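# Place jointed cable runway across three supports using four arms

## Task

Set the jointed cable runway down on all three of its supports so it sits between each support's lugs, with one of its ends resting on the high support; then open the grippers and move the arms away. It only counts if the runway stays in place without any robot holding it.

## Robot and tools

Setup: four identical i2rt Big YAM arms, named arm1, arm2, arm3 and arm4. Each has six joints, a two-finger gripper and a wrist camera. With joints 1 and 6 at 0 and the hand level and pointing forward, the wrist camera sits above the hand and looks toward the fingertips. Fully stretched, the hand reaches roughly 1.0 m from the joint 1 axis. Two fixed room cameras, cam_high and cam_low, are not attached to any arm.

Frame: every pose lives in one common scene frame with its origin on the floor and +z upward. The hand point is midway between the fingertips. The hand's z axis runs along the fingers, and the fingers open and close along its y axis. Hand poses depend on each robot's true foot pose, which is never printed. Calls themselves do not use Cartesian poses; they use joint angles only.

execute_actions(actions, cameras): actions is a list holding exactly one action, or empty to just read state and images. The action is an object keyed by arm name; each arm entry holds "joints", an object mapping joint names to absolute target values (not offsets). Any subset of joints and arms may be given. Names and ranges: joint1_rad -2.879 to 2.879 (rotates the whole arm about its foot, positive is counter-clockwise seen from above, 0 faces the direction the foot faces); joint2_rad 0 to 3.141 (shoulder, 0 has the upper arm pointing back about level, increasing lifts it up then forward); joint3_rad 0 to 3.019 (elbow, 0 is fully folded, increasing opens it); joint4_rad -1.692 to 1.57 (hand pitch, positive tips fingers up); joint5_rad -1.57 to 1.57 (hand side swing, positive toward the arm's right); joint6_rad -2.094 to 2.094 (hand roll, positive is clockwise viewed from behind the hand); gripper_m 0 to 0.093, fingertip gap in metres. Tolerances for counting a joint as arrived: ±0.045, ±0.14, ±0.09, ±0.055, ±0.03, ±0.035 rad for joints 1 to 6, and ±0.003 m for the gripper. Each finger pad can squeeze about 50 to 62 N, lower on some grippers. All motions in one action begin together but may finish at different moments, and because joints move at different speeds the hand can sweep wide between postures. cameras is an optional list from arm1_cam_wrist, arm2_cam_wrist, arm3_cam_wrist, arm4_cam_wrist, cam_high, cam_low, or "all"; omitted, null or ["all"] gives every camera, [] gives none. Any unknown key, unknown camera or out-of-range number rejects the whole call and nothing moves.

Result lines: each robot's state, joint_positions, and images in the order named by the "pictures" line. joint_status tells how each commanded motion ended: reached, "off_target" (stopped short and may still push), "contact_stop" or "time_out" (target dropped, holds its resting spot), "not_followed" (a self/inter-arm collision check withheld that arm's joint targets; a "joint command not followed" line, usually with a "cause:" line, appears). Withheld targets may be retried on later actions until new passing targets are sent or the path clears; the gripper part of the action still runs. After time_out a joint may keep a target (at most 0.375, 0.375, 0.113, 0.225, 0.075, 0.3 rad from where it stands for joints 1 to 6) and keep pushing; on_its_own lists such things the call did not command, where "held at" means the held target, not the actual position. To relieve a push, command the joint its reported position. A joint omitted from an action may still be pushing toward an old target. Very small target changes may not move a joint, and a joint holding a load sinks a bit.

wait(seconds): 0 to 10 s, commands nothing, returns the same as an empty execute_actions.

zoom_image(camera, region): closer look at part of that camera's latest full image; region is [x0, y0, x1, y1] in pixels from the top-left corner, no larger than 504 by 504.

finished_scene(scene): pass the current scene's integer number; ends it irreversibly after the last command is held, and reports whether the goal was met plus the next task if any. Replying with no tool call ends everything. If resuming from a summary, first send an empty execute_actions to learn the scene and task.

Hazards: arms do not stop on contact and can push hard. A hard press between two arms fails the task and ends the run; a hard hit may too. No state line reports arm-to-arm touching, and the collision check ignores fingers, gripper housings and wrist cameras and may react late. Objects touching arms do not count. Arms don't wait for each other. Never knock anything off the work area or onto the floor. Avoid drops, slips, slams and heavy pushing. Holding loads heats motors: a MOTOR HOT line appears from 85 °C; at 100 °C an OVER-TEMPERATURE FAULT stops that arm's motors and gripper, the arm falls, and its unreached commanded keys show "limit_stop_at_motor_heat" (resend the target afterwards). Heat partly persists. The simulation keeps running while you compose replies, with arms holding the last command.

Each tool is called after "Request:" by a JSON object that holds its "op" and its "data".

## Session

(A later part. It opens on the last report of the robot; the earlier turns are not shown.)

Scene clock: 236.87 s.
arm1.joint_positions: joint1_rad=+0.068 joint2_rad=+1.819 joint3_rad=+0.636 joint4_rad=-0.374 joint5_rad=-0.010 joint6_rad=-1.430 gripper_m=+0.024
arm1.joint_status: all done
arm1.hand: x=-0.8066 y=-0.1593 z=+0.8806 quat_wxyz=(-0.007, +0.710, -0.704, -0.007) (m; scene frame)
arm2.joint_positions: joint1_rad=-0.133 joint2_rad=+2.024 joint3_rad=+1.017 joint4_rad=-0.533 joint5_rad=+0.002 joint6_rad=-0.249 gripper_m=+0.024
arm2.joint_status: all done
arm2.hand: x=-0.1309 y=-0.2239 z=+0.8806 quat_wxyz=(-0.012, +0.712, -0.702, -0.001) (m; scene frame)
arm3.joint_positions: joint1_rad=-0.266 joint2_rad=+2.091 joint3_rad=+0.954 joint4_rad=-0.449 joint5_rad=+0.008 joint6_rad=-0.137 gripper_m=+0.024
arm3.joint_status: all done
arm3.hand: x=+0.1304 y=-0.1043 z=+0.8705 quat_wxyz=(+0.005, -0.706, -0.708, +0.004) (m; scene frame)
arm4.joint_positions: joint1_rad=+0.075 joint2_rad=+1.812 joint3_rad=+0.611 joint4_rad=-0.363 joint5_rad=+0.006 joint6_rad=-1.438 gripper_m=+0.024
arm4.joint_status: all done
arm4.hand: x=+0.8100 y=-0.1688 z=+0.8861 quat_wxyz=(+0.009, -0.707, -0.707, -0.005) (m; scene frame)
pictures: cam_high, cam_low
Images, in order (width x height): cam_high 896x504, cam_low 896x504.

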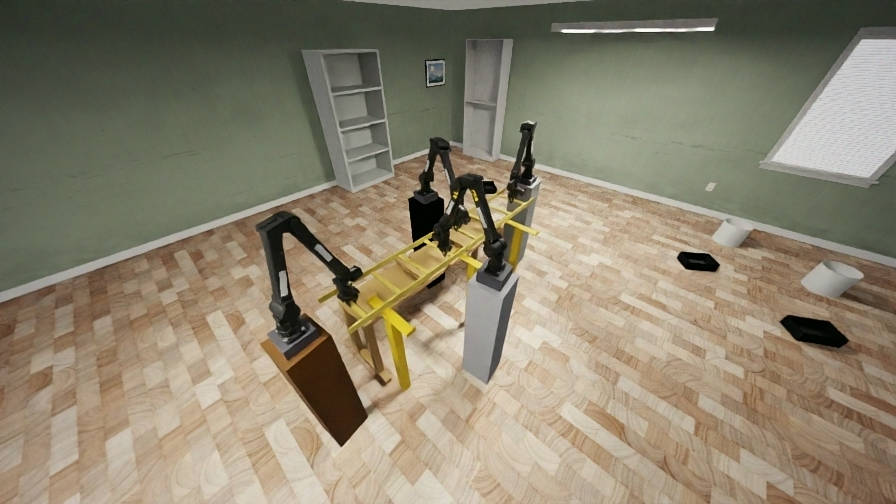

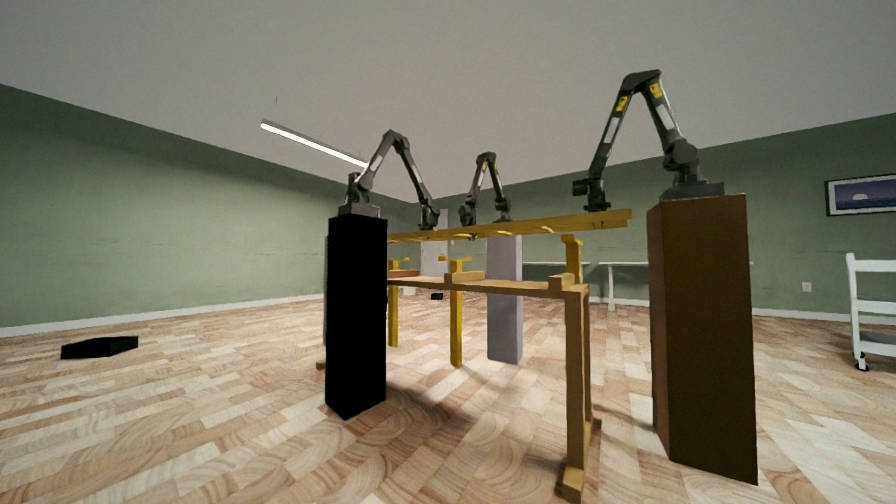

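Request:
{"op": "execute_actions", "data": {"actions": [{"arm1":{"joints":{"joint1_rad":0.344,"joint2_rad":1.81,"joint3_rad":0.725,"joint4_rad":-0.445,"joint6_rad":-1.152}},"arm2":{"joints":{"joint1_rad":-0.075,"joint2_rad":2.12,"joint3_rad":1.365,"joint4_rad":-0.77,"joint6_rad":-0.19}},"arm3":{"joints":{"joint1_rad":-0.303,"joint2_rad":1.86,"joint3_rad":0.665,"joint4_rad":-0.30,"joint6_rad":-0.185}},"arm4":{"joints":{"joint1_rad":-0.227,"joint2_rad":1.775,"joint3_rad":0.614,"joint4_rad":-0.38,"joint6_rad":-1.755}}}], "cameras": []}}

Request:
{"op": "execute_actions", "data": {"actions": [{"arm1":{"joints":{"joint1_rad":0.561,"joint2_rad":1.875,"joint3_rad":0.875,"joint4_rad":-0.525,"joint6_rad":-0.935}},"arm2":{"joints":{"joint1_rad":-0.048,"joint2_rad":2.295,"joint3_rad":1.745,"joint4_rad":-0.96,"joint6_rad":-0.165}},"arm3":{"joints":{"joint1_rad":-0.37,"joint2_rad":1.78,"joint3_rad":0.405,"joint4_rad":-0.125,"joint6_rad":-0.25}},"arm4":{"joints":{"joint1_rad":-0.502,"joint2_rad":1.815,"joint3_rad":0.705,"joint4_rad":-0.43,"joint6_rad":-2.03}}}]}}

Scene clock: 242.87 s.
arm1.joint_positions: joint1_rad=+0.350 joint2_rad=+1.843 joint3_rad=+0.708 joint4_rad=-0.410 joint5_rad=-0.011 joint6_rad=-1.147 gripper_m=+0.024
arm1.joint_status: all done
arm1.hand: x=-0.8079 y=-0.0593 z=+0.8848 quat_wxyz=(-0.012, +0.709, -0.705, -0.008) (m; scene frame)
arm2.joint_positions: joint1_rad=-0.091 joint2_rad=+2.152 joint3_rad=+1.334 joint4_rad=-0.726 joint5_rad=+0.008 joint6_rad=-0.206 gripper_m=+0.024
arm2.joint_status: all done
arm2.hand: x=-0.1309 y=-0.1281 z=+0.8917 quat_wxyz=(-0.011, +0.711, -0.703, +0.002) (m; scene frame)
arm3.joint_positions: joint1_rad=-0.302 joint2_rad=+1.958 joint3_rad=+0.663 joint4_rad=-0.281 joint5_rad=+0.011 joint6_rad=-0.172 gripper_m=+0.024
arm3.joint_status: all done
arm3.hand: x=+0.1310 y=-0.0074 z=+0.8782 quat_wxyz=(+0.004, -0.706, -0.708, +0.009) (m; scene frame)
arm4.joint_positions: joint1_rad=-0.235 joint2_rad=+1.810 joint3_rad=+0.610 joint4_rad=-0.362 joint5_rad=+0.004 joint6_rad=-1.748 gripper_m=+0.024
arm4.joint_status: all done
arm4.hand: x=+0.8121 y=-0.0710 z=+0.8882 quat_wxyz=(+0.010, -0.707, -0.707, -0.005) (m; scene frame)
pictures: none
No camera images: the call's "cameras" was empty. Leave "cameras" out to get every camera's image.

Scene clock: 243.97 s.
arm1.joint_positions: joint1_rad=+0.566 joint2_rad=+1.925 joint3_rad=+0.853 joint4_rad=-0.498 joint5_rad=-0.004 joint6_rad=-0.935 gripper_m=+0.024
arm1.joint_status: all done
arm1.hand: x=-0.8121 y=+0.0320 z=+0.8816 quat_wxyz=(+0.000, +0.711, -0.703, -0.009) (m; scene frame)
arm2.joint_positions: joint1_rad=-0.060 joint2_rad=+2.322 joint3_rad=+1.693 joint4_rad=-0.925 joint5_rad=+0.012 joint6_rad=-0.175 gripper_m=+0.024
arm2.joint_status: all done
arm2.hand: x=-0.1328 y=-0.0374 z=+0.8962 quat_wxyz=(-0.008, +0.712, -0.703, +0.006) (m; scene frame)
arm3.joint_positions: joint1_rad=-0.373 joint2_rad=+1.860 joint3_rad=+0.408 joint4_rad=-0.120 joint5_rad=+0.012 joint6_rad=-0.246 gripper_m=+0.024
arm3.joint_status: all done
arm3.hand: x=+0.1293 y=+0.0853 z=+0.8837 quat_wxyz=(+0.003, -0.705, -0.709, +0.010) (m; scene frame)
arm4.joint_positions: joint1_rad=-0.509 joint2_rad=+1.838 joint3_rad=+0.688 joint4_rad=-0.399 joint5_rad=+0.007 joint6_rad=-2.025 gripper_m=+0.024
arm4.joint_status: all done
arm4.hand: x=+0.8119 y=+0.0254 z=+0.8925 quat_wxyz=(+0.017, -0.706, -0.708, -0.006) (m; scene frame)
pictures: arm1_cam_wrist, arm2_cam_wrist, arm3_cam_wrist, arm4_cam_wrist, cam_high, cam_low
Images, in order (width x height): arm1_cam_wrist 616x616, arm2_cam_wrist 616x616, arm3_cam_wrist 616x616, arm4_cam_wrist 616x616, cam_high 896x504, cam_low 896x504.

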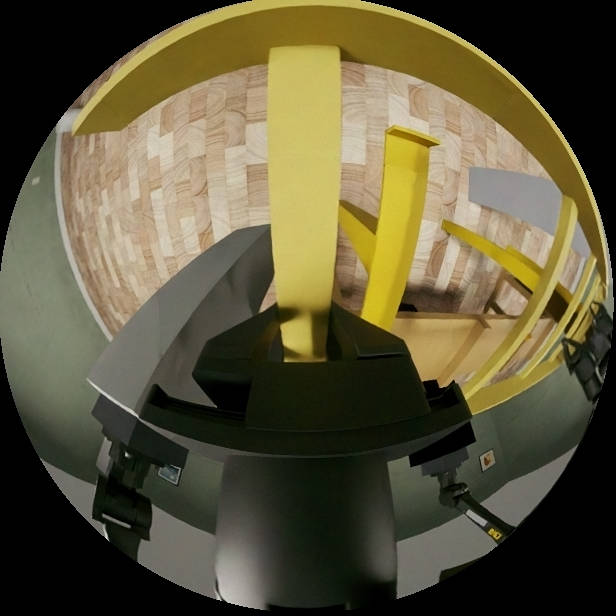

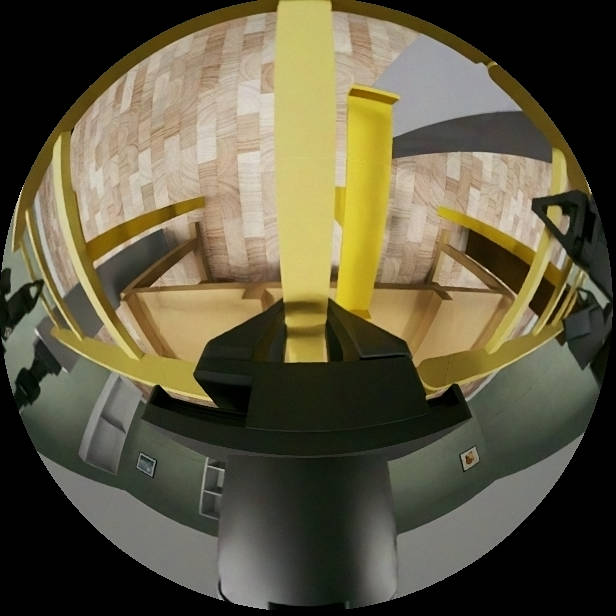

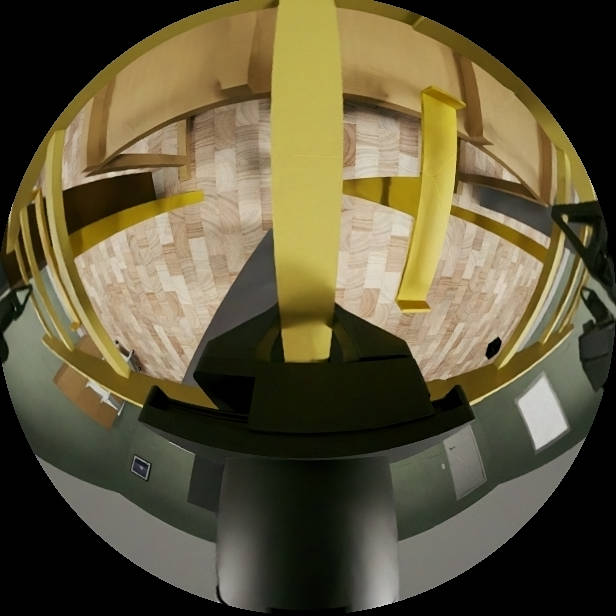

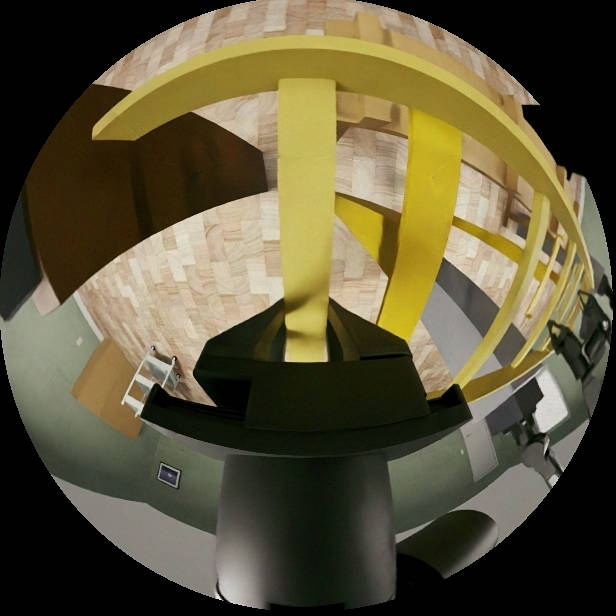

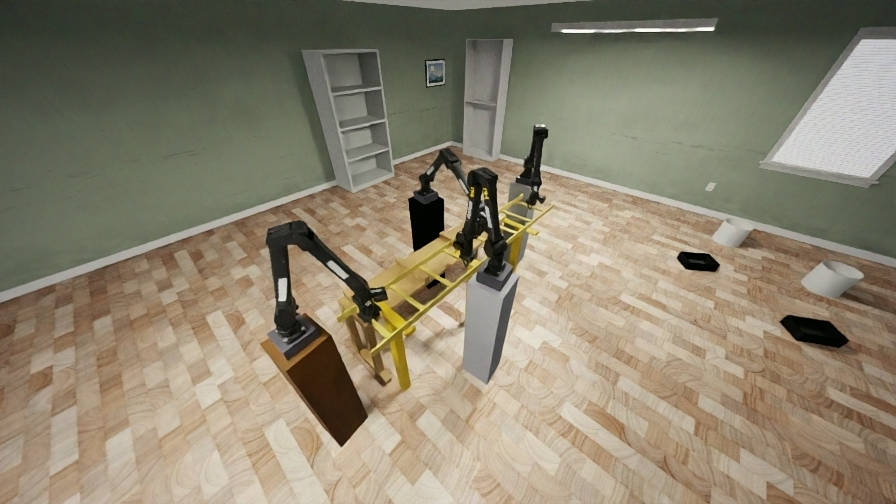

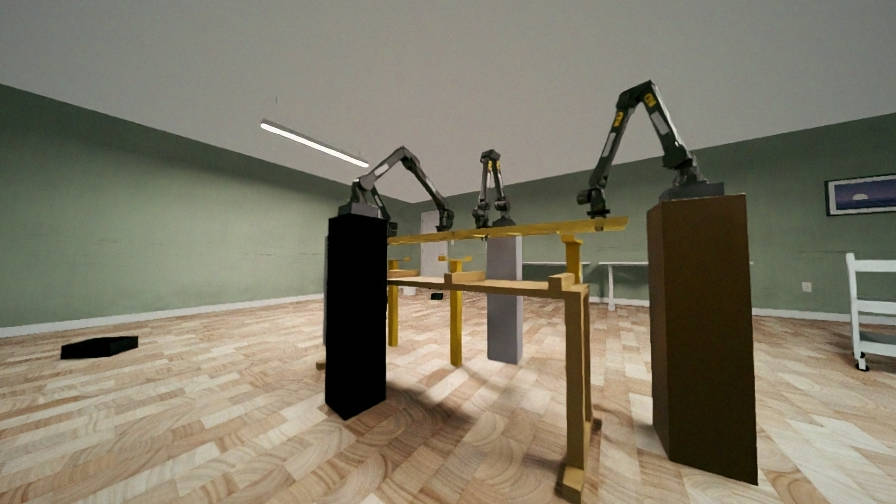

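Request:
{"op": "execute_actions", "data": {"actions": [{"arm1":{"joints":{"joint1_rad":0.54,"joint2_rad":2.03,"joint3_rad":0.865,"joint4_rad":-0.34,"joint6_rad":-0.95}},"arm2":{"joints":{"joint2_rad":2.38,"joint3_rad":1.71,"joint4_rad":-0.84}},"arm3":{"joints":{"joint2_rad":2.01,"joint3_rad":0.475,"joint4_rad":0.015,"joint5_rad":-0.03}},"arm4":{"joints":{"joint1_rad":-0.47,"joint2_rad":1.875,"joint3_rad":0.75,"joint4_rad":-0.46,"joint5_rad":0.01,"joint6_rad":-2.0}}}]}}

Scene clock: 283.23 s.
arm1.joint_positions: joint1_rad=+0.542 joint2_rad=+2.092 joint3_rad=+0.855 joint4_rad=-0.323 joint5_rad=-0.005 joint6_rad=-0.960 gripper_m=+0.024
arm1.joint_status: all done
arm1.hand: x=-0.8098 y=+0.0228 z=+0.8186 quat_wxyz=(-0.004, +0.711, -0.703, -0.008) (m; scene frame)
arm2.joint_positions: joint1_rad=-0.062 joint2_rad=+2.416 joint3_rad=+1.691 joint4_rad=-0.846 joint5_rad=+0.017 joint6_rad=-0.178 gripper_m=+0.024
arm2.joint_status: all done
arm2.hand: x=-0.1315 y=-0.0451 z=+0.8375 quat_wxyz=(-0.003, +0.712, -0.702, +0.013) (m; scene frame)
arm3.joint_positions: joint1_rad=-0.376 joint2_rad=+2.083 joint3_rad=+0.479 joint4_rad=+0.011 joint5_rad=-0.020 joint6_rad=-0.249 gripper_m=+0.024
arm3.joint_status: all done
arm3.hand: x=+0.1317 y=+0.0757 z=+0.8346 quat_wxyz=(-0.005, -0.705, -0.709, -0.007) (m; scene frame)
arm4.joint_positions: joint1_rad=-0.479 joint2_rad=+1.907 joint3_rad=+0.721 joint4_rad=-0.429 joint5_rad=+0.017 joint6_rad=-1.997 gripper_m=+0.024
arm4.joint_status: all done
arm4.hand: x=+0.8131 y=+0.0154 z=+0.8748 quat_wxyz=(-0.013, -0.705, -0.709, -0.021) (m; scene frame)
pictures: arm1_cam_wrist, arm2_cam_wrist, arm3_cam_wrist, arm4_cam_wrist, cam_high, cam_low
Images, in order (width x height): arm1_cam_wrist 616x616, arm2_cam_wrist 616x616, arm3_cam_wrist 616x616, arm4_cam_wrist 616x616, cam_high 896x504, cam_low 896x504.

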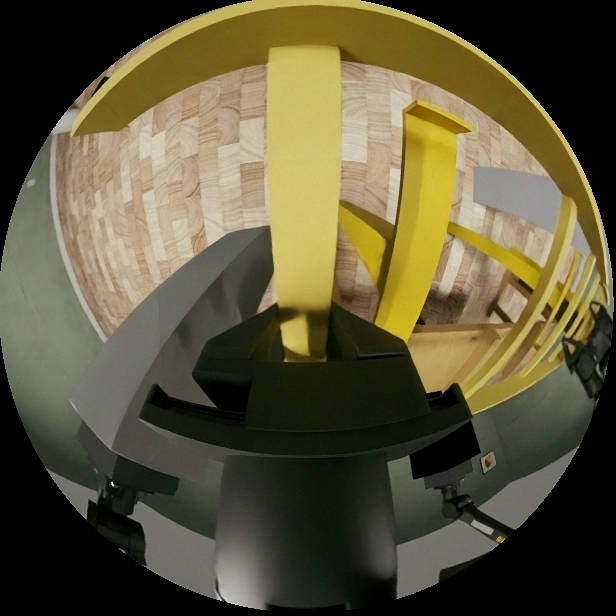

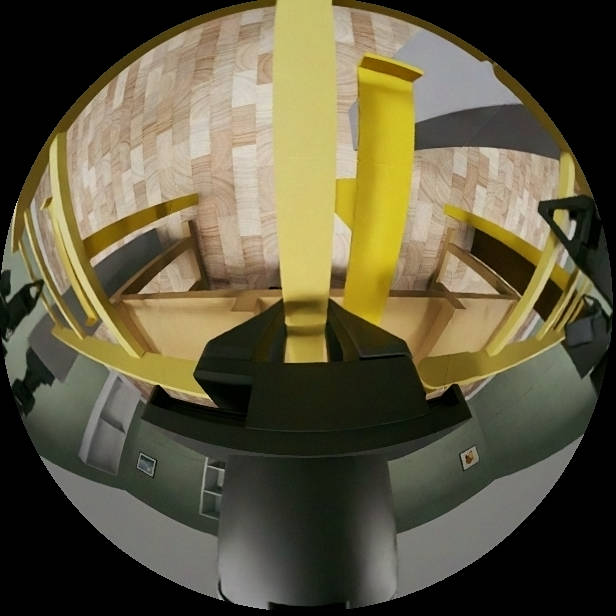

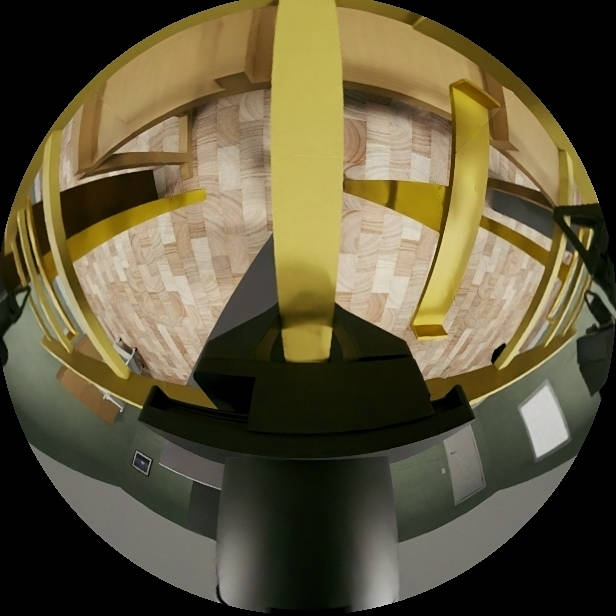

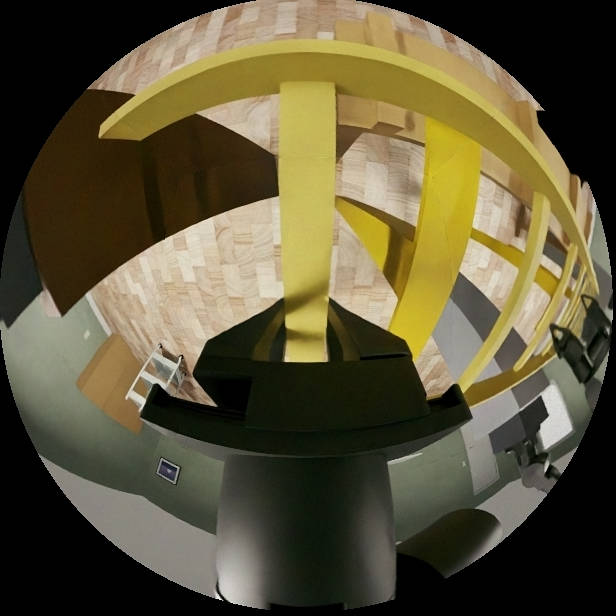

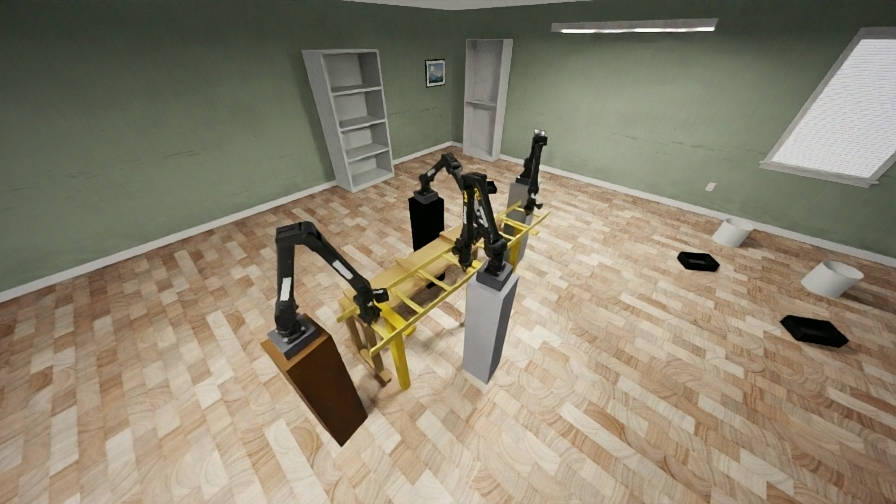

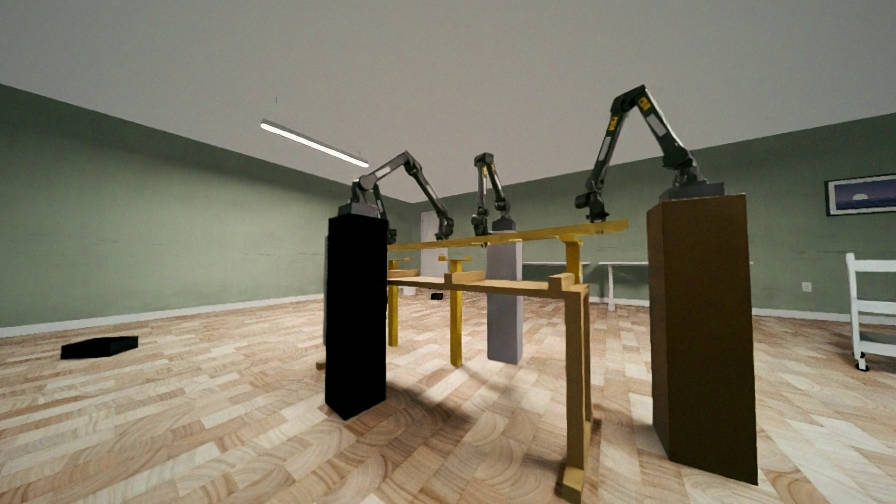

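Request:
{"op": "zoom_image", "data": {"camera": "cam_low", "region": [380, 200, 640, 300]}}

Request:
{"op": "zoom_image", "data": {"camera": "cam_high", "region": [330, 190, 570, 380]}}

Region (380, 200, 640, 300) of cam_low's 896x504 image, scaled by 1.938, with more detail than that image has; it fills the top 194 rows of this view, and the rest is white.

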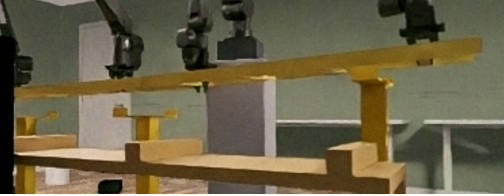

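Region (330, 190, 570, 380) of cam_high's 896x504 image, scaled by 2.100, with more detail than that image has; it fills the top 399 rows of this view, and the rest is white.

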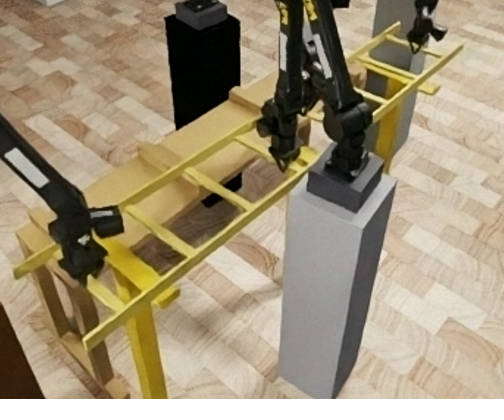

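Request:
{"op": "zoom_image", "data": {"camera": "cam_low", "region": [540, 205, 640, 265]}}

Request:
{"op": "zoom_image", "data": {"camera": "cam_high", "region": [480, 190, 560, 250]}}

Region (540, 205, 640, 265) of cam_low's 896x504 image, scaled by 5.040, with more detail than that image has; it fills the top 302 rows of this view, and the rest is white.

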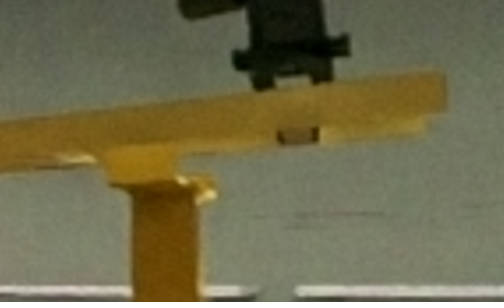

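Region (480, 190, 560, 250) of cam_high's 896x504 image, scaled by 6.300, with more detail than that image has; it fills the top 378 rows of this view, and the rest is white.

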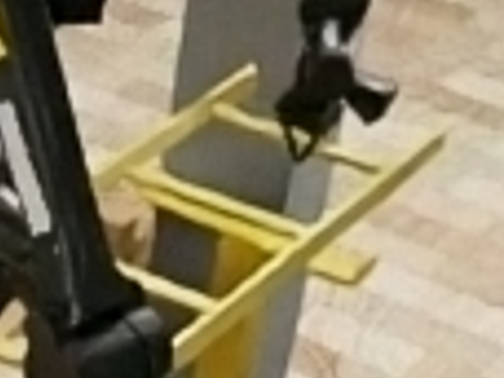

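Request:
{"op": "execute_actions", "data": {"actions": [{"arm1":{"joints":{"joint1_rad":0.53,"joint2_rad":2.165,"joint3_rad":0.895,"joint4_rad":-0.235,"joint6_rad":-0.96}},"arm2":{"joints":{"joint2_rad":2.465,"joint3_rad":1.70,"joint4_rad":-0.75}},"arm3":{"joints":{"joint1_rad":-0.42,"joint2_rad":2.185,"joint3_rad":0.545,"joint4_rad":0.15,"joint5_rad":-0.105,"joint6_rad":-0.30}},"arm4":{"joints":{"joint1_rad":-0.445,"joint2_rad":1.925,"joint3_rad":0.785,"joint4_rad":-0.49,"joint5_rad":0.04,"joint6_rad":-1.98}}}]}}

Request:
{"op": "zoom_image", "data": {"camera": "cam_low", "region": [380, 200, 640, 300]}}

Scene clock: 308.27 s.
arm1.joint_positions: joint1_rad=+0.528 joint2_rad=+2.232 joint3_rad=+0.882 joint4_rad=-0.224 joint5_rad=-0.002 joint6_rad=-0.976 gripper_m=+0.024
arm1.joint_status: all done
arm1.hand: x=-0.8121 y=+0.0145 z=+0.7693 quat_wxyz=(+0.003, +0.712, -0.703, -0.008) (m; scene frame)
arm2.joint_positions: joint1_rad=-0.060 joint2_rad=+2.499 joint3_rad=+1.684 joint4_rad=-0.751 joint5_rad=+0.012 joint6_rad=-0.178 gripper_m=+0.024
arm2.joint_status: all done
arm2.hand: x=-0.1347 y=-0.0523 z=+0.7852 quat_wxyz=(-0.003, +0.713, -0.701, +0.010) (m; scene frame)
arm3.joint_positions: joint1_rad=-0.419 joint2_rad=+2.270 joint3_rad=+0.551 joint4_rad=+0.126 joint5_rad=-0.083 joint6_rad=-0.293 gripper_m=+0.024
arm3.joint_status: all done
arm3.hand: x=+0.1295 y=+0.0676 z=+0.7887 quat_wxyz=(-0.034, -0.704, -0.709, -0.022) (m; scene frame)
arm4.joint_positions: joint1_rad=-0.447 joint2_rad=+1.960 joint3_rad=+0.761 joint4_rad=-0.458 joint5_rad=+0.034 joint6_rad=-1.967 gripper_m=+0.024
arm4.joint_status: all done
arm4.hand: x=+0.8075 y=+0.0094 z=+0.8632 quat_wxyz=(-0.028, -0.704, -0.709, -0.038) (m; scene frame)
pictures: arm1_cam_wrist, arm2_cam_wrist, arm3_cam_wrist, arm4_cam_wrist, cam_high, cam_low
Images, in order (width x height): arm1_cam_wrist 616x616, arm2_cam_wrist 616x616, arm3_cam_wrist 616x616, arm4_cam_wrist 616x616, cam_high 896x504, cam_low 896x504.

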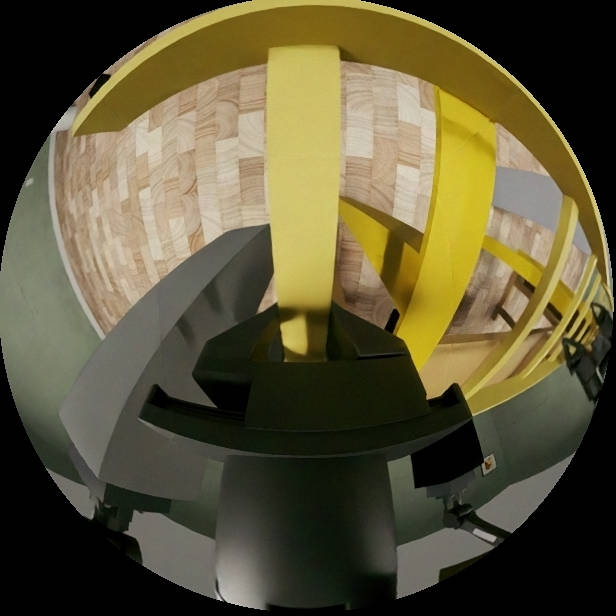

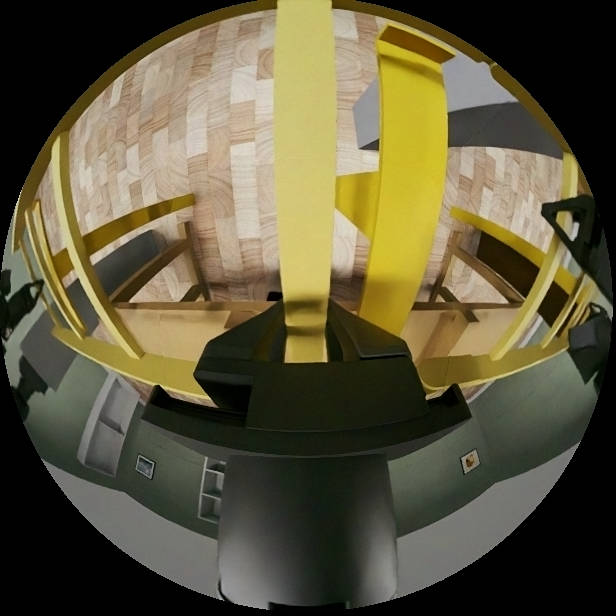

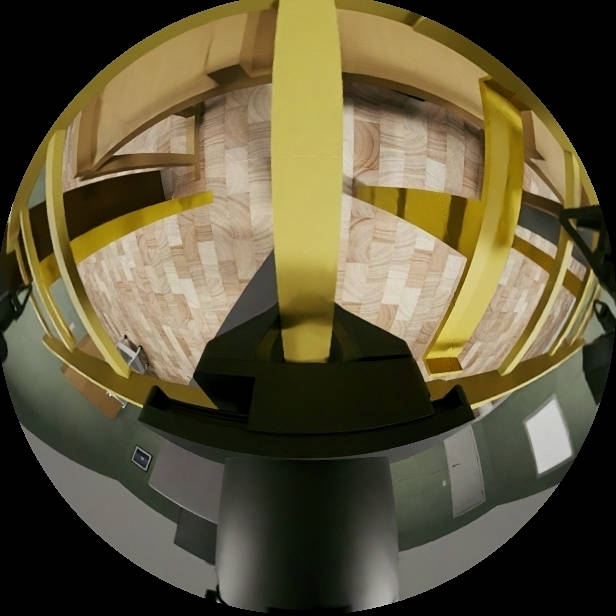

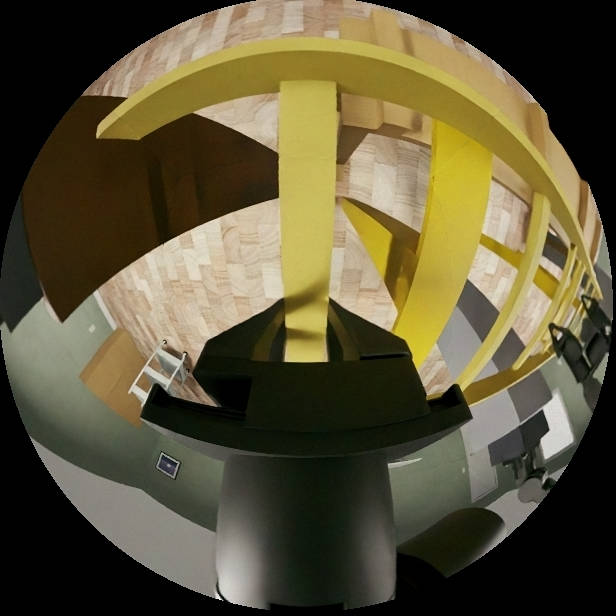

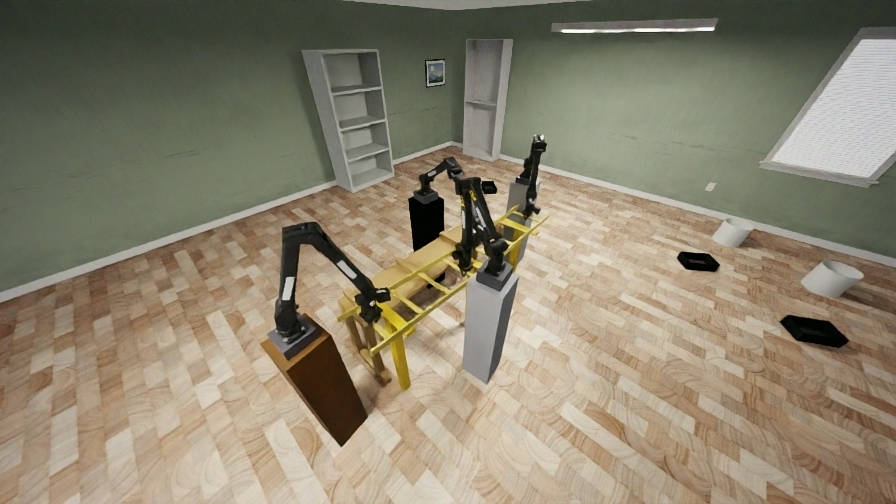

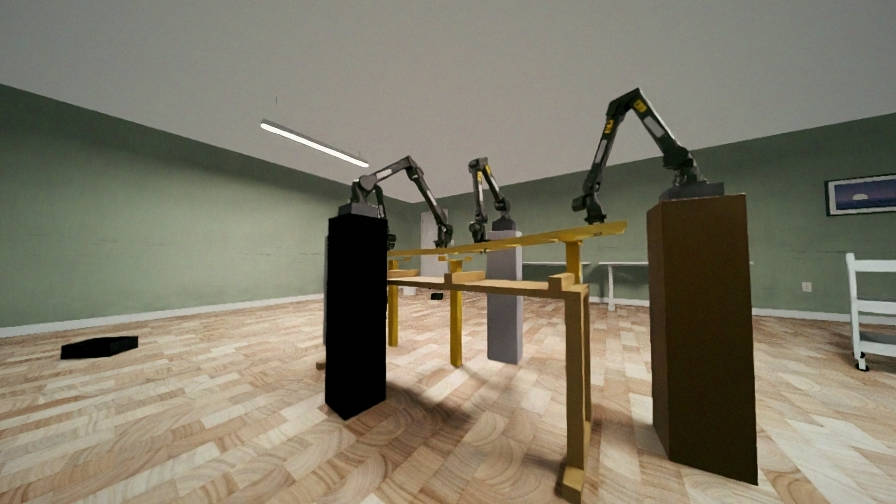

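Region (380, 200, 640, 300) of cam_low's 896x504 image, scaled by 1.938, with more detail than that image has; it fills the top 194 rows of this view, and the rest is white.

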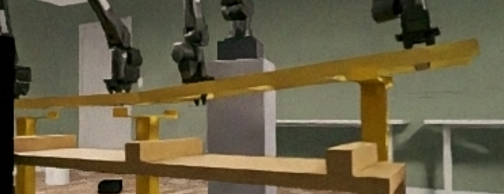

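Request:
{"op": "execute_actions", "data": {"actions": [{"arm1":{"joints":{"joint2_rad":2.26,"joint3_rad":0.925,"joint4_rad":-0.155}},"arm2":{"joints":{"joint2_rad":2.55,"joint3_rad":1.75,"joint4_rad":-0.71}},"arm3":{"joints":{"joint1_rad":-0.455,"joint2_rad":2.31,"joint3_rad":0.60,"joint4_rad":0.245,"joint5_rad":-0.15,"joint6_rad":-0.33}},"arm4":{"joints":{"joint1_rad":-0.435,"joint2_rad":1.935,"joint3_rad":0.82,"joint4_rad":-0.55,"joint5_rad":0.06}}}]}}

Request:
{"op": "zoom_image", "data": {"camera": "cam_low", "region": [380, 200, 640, 300]}}

Scene clock: 315.83 s.
arm1.joint_positions: joint1_rad=+0.525 joint2_rad=+2.324 joint3_rad=+0.909 joint4_rad=-0.160 joint5_rad=+0.010 joint6_rad=-0.978 gripper_m=+0.024
arm1.joint_status: all done
arm1.hand: x=-0.8124 y=+0.0114 z=+0.7376 quat_wxyz=(+0.004, +0.711, -0.703, -0.003) (m; scene frame)
arm2.joint_positions: joint1_rad=-0.060 joint2_rad=+2.570 joint3_rad=+1.707 joint4_rad=-0.706 joint5_rad=+0.009 joint6_rad=-0.179 gripper_m=+0.024
arm2.joint_status: all done
arm2.hand: x=-0.1356 y=-0.0557 z=+0.7482 quat_wxyz=(-0.001, +0.713, -0.701, +0.009) (m; scene frame)
arm3.joint_positions: joint1_rad=-0.448 joint2_rad=+2.395 joint3_rad=+0.602 joint4_rad=+0.206 joint5_rad=-0.132 joint6_rad=-0.322 gripper_m=+0.024
arm3.joint_status: all done
arm3.hand: x=+0.1291 y=+0.0639 z=+0.7559 quat_wxyz=(-0.058, -0.703, -0.708, -0.029) (m; scene frame)
arm4.joint_positions: joint1_rad=-0.434 joint2_rad=+1.975 joint3_rad=+0.799 joint4_rad=-0.518 joint5_rad=+0.043 joint6_rad=-1.957 gripper_m=+0.024
arm4.joint_status: all done
arm4.hand: x=+0.8028 y=+0.0080 z=+0.8643 quat_wxyz=(-0.044, -0.702, -0.710, -0.050) (m; scene frame)
pictures: arm1_cam_wrist, arm2_cam_wrist, arm3_cam_wrist, arm4_cam_wrist, cam_high, cam_low
Images, in order (width x height): arm1_cam_wrist 616x616, arm2_cam_wrist 616x616, arm3_cam_wrist 616x616, arm4_cam_wrist 616x616, cam_high 896x504, cam_low 896x504.

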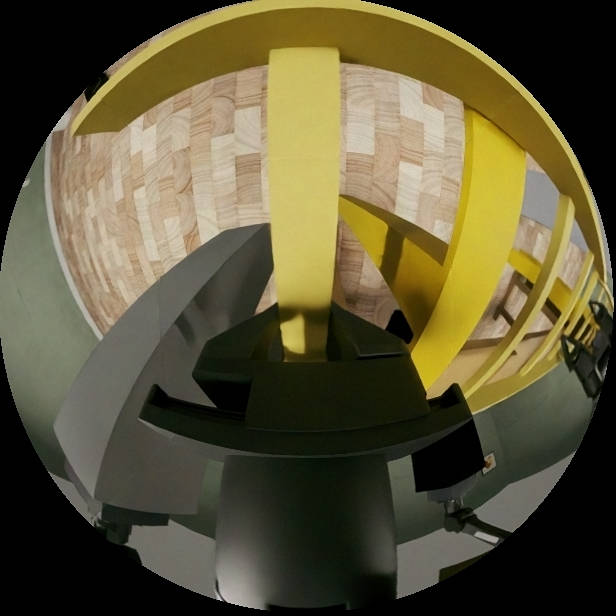

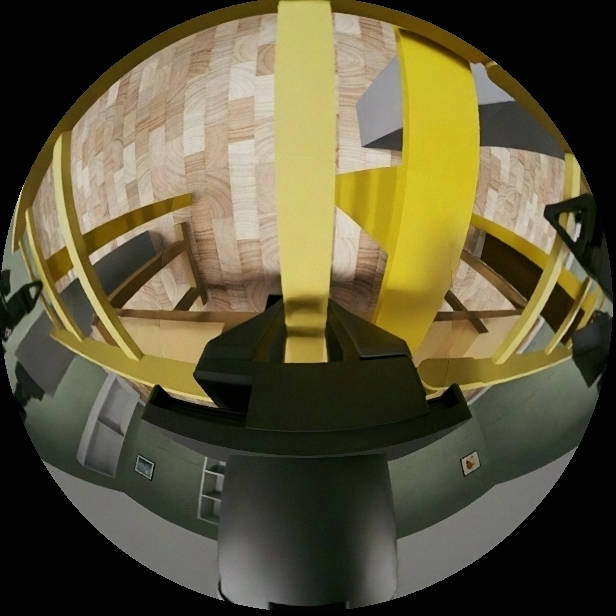

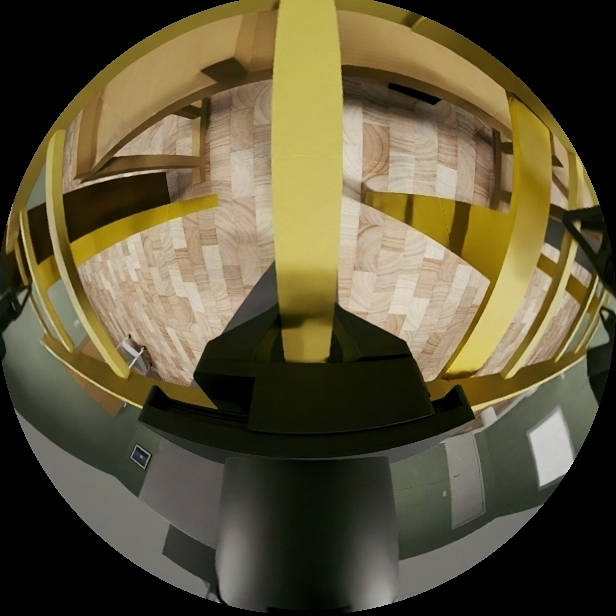

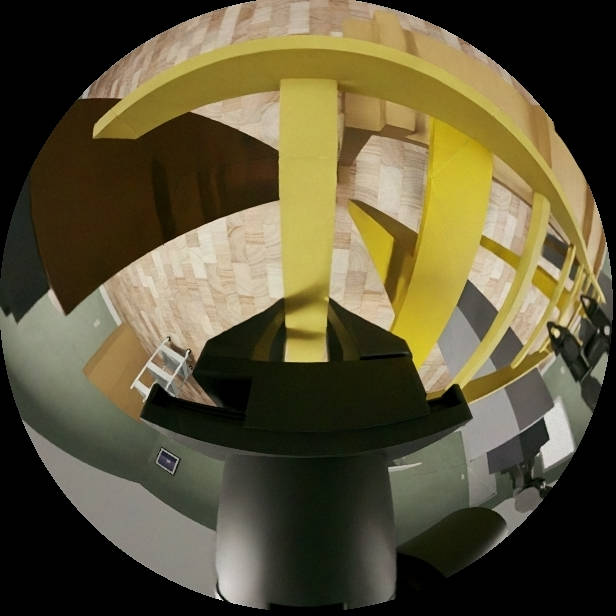

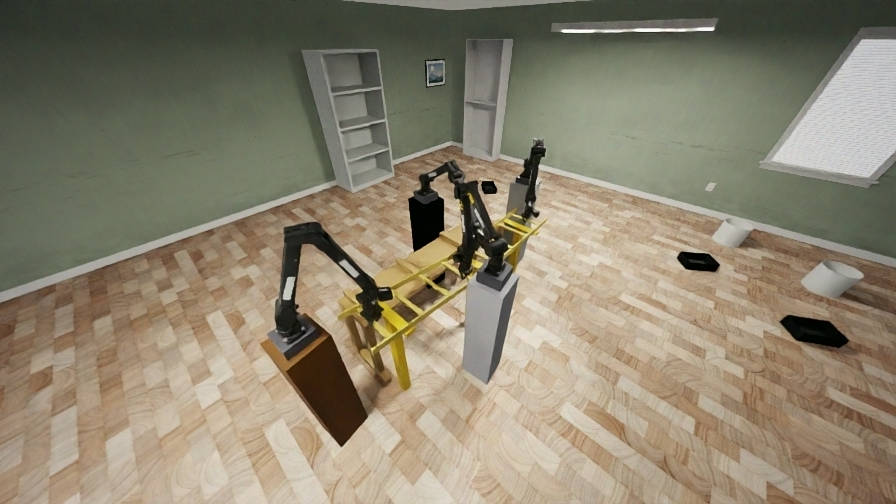

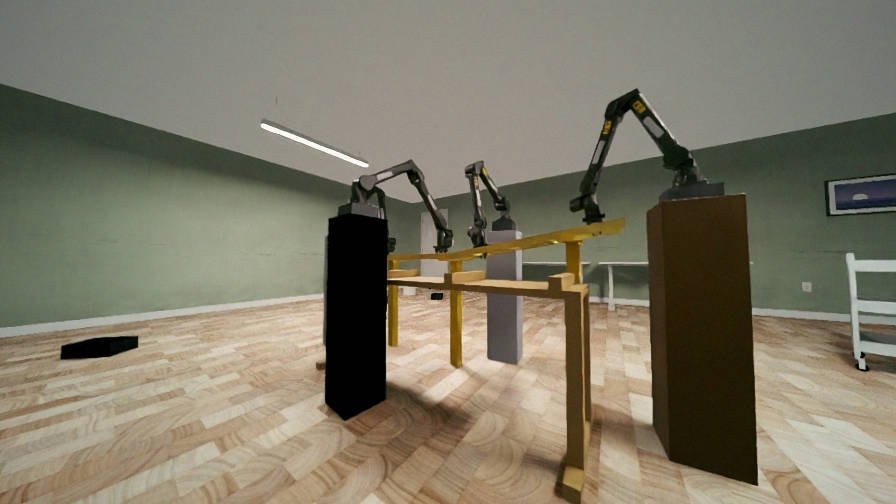

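Region (380, 200, 640, 300) of cam_low's 896x504 image, scaled by 1.938, with more detail than that image has; it fills the top 194 rows of this view, and the rest is white.

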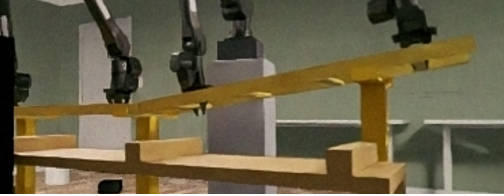

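Request:
{"op": "execute_actions", "data": {"actions": [{"arm1":{"joints":{"joint2_rad":2.31,"joint3_rad":0.95,"joint4_rad":-0.12}},"arm2":{"joints":{"joint2_rad":2.585,"joint3_rad":1.79,"joint4_rad":-0.69}},"arm3":{"joints":{"joint1_rad":-0.465,"joint2_rad":2.37,"joint3_rad":0.625,"joint4_rad":0.28,"joint5_rad":-0.165,"joint6_rad":-0.34}},"arm4":{"joints":{"joint2_rad":1.96,"joint3_rad":0.83,"joint4_rad":-0.56,"joint5_rad":0.07}}}], "cameras": ["cam_low","cam_high"]}}

Request:
{"op": "zoom_image", "data": {"camera": "cam_low", "region": [380, 220, 500, 290]}}

Request:
{"op": "zoom_image", "data": {"camera": "cam_low", "region": [520, 205, 640, 275]}}

Request:
{"op": "zoom_image", "data": {"camera": "cam_high", "region": [330, 190, 570, 380]}}

Scene clock: 321.97 s.
arm1.joint_positions: joint1_rad=+0.525 joint2_rad=+2.332 joint3_rad=+0.911 joint4_rad=-0.150 joint5_rad=+0.008 joint6_rad=-0.976 gripper_m=+0.024
arm1.joint_status: all done
arm1.hand: x=-0.8121 y=+0.0119 z=+0.7346 quat_wxyz=(+0.002, +0.711, -0.703, -0.003) (m; scene frame)
arm2.joint_positions: joint1_rad=-0.060 joint2_rad=+2.582 joint3_rad=+1.717 joint4_rad=-0.706 joint5_rad=+0.008 joint6_rad=-0.179 gripper_m=+0.024
arm2.joint_status: all done
arm2.hand: x=-0.1355 y=-0.0549 z=+0.7435 quat_wxyz=(+0.000, +0.713, -0.701, +0.009) (m; scene frame)
arm3.joint_positions: joint1_rad=-0.455 joint2_rad=+2.423 joint3_rad=+0.611 joint4_rad=+0.233 joint5_rad=-0.144 joint6_rad=-0.328 gripper_m=+0.024
arm3.joint_status: all done
arm3.hand: x=+0.1293 y=+0.0633 z=+0.7486 quat_wxyz=(-0.065, -0.703, -0.708, -0.028) (m; scene frame)
arm4.joint_positions: joint1_rad=-0.434 joint2_rad=+1.997 joint3_rad=+0.812 joint4_rad=-0.524 joint5_rad=+0.049 joint6_rad=-1.957 gripper_m=+0.024
arm4.joint_status: all done
arm4.hand: x=+0.8031 y=+0.0092 z=+0.8589 quat_wxyz=(-0.049, -0.701, -0.709, -0.056) (m; scene frame)
pictures: cam_high, cam_low
Images, in order (width x height): cam_high 896x504, cam_low 896x504.

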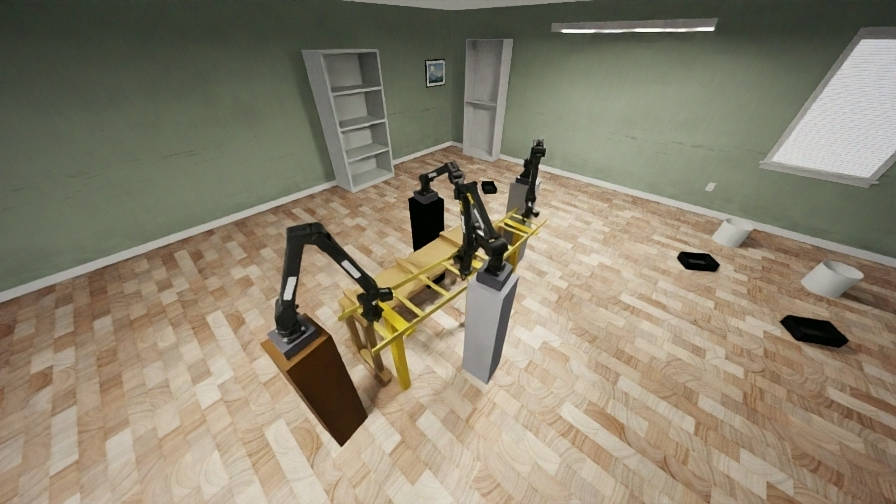

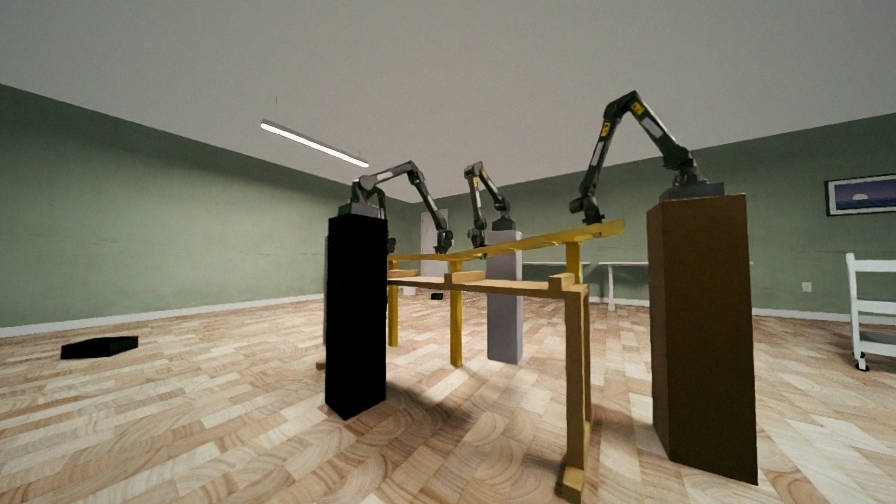

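Region (380, 220, 500, 290) of cam_low's 896x504 image, scaled by 4.200, with more detail than that image has; it fills the top 294 rows of this view, and the rest is white.

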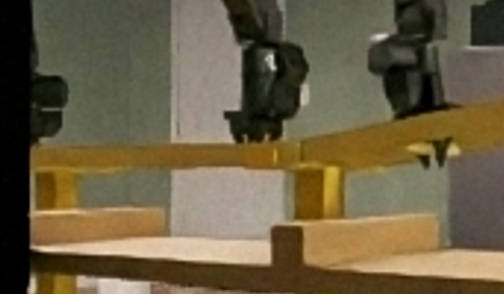

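Region (520, 205, 640, 275) of cam_low's 896x504 image, scaled by 4.200, with more detail than that image has; it fills the top 294 rows of this view, and the rest is white.

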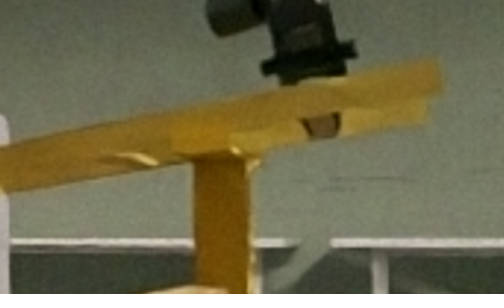

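Region (330, 190, 570, 380) of cam_high's 896x504 image, scaled by 2.100, with more detail than that image has; it fills the top 399 rows of this view, and the rest is white.

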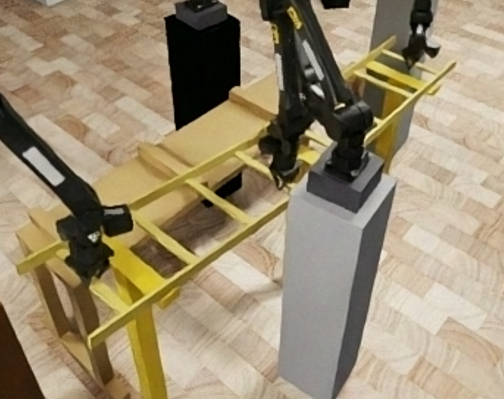

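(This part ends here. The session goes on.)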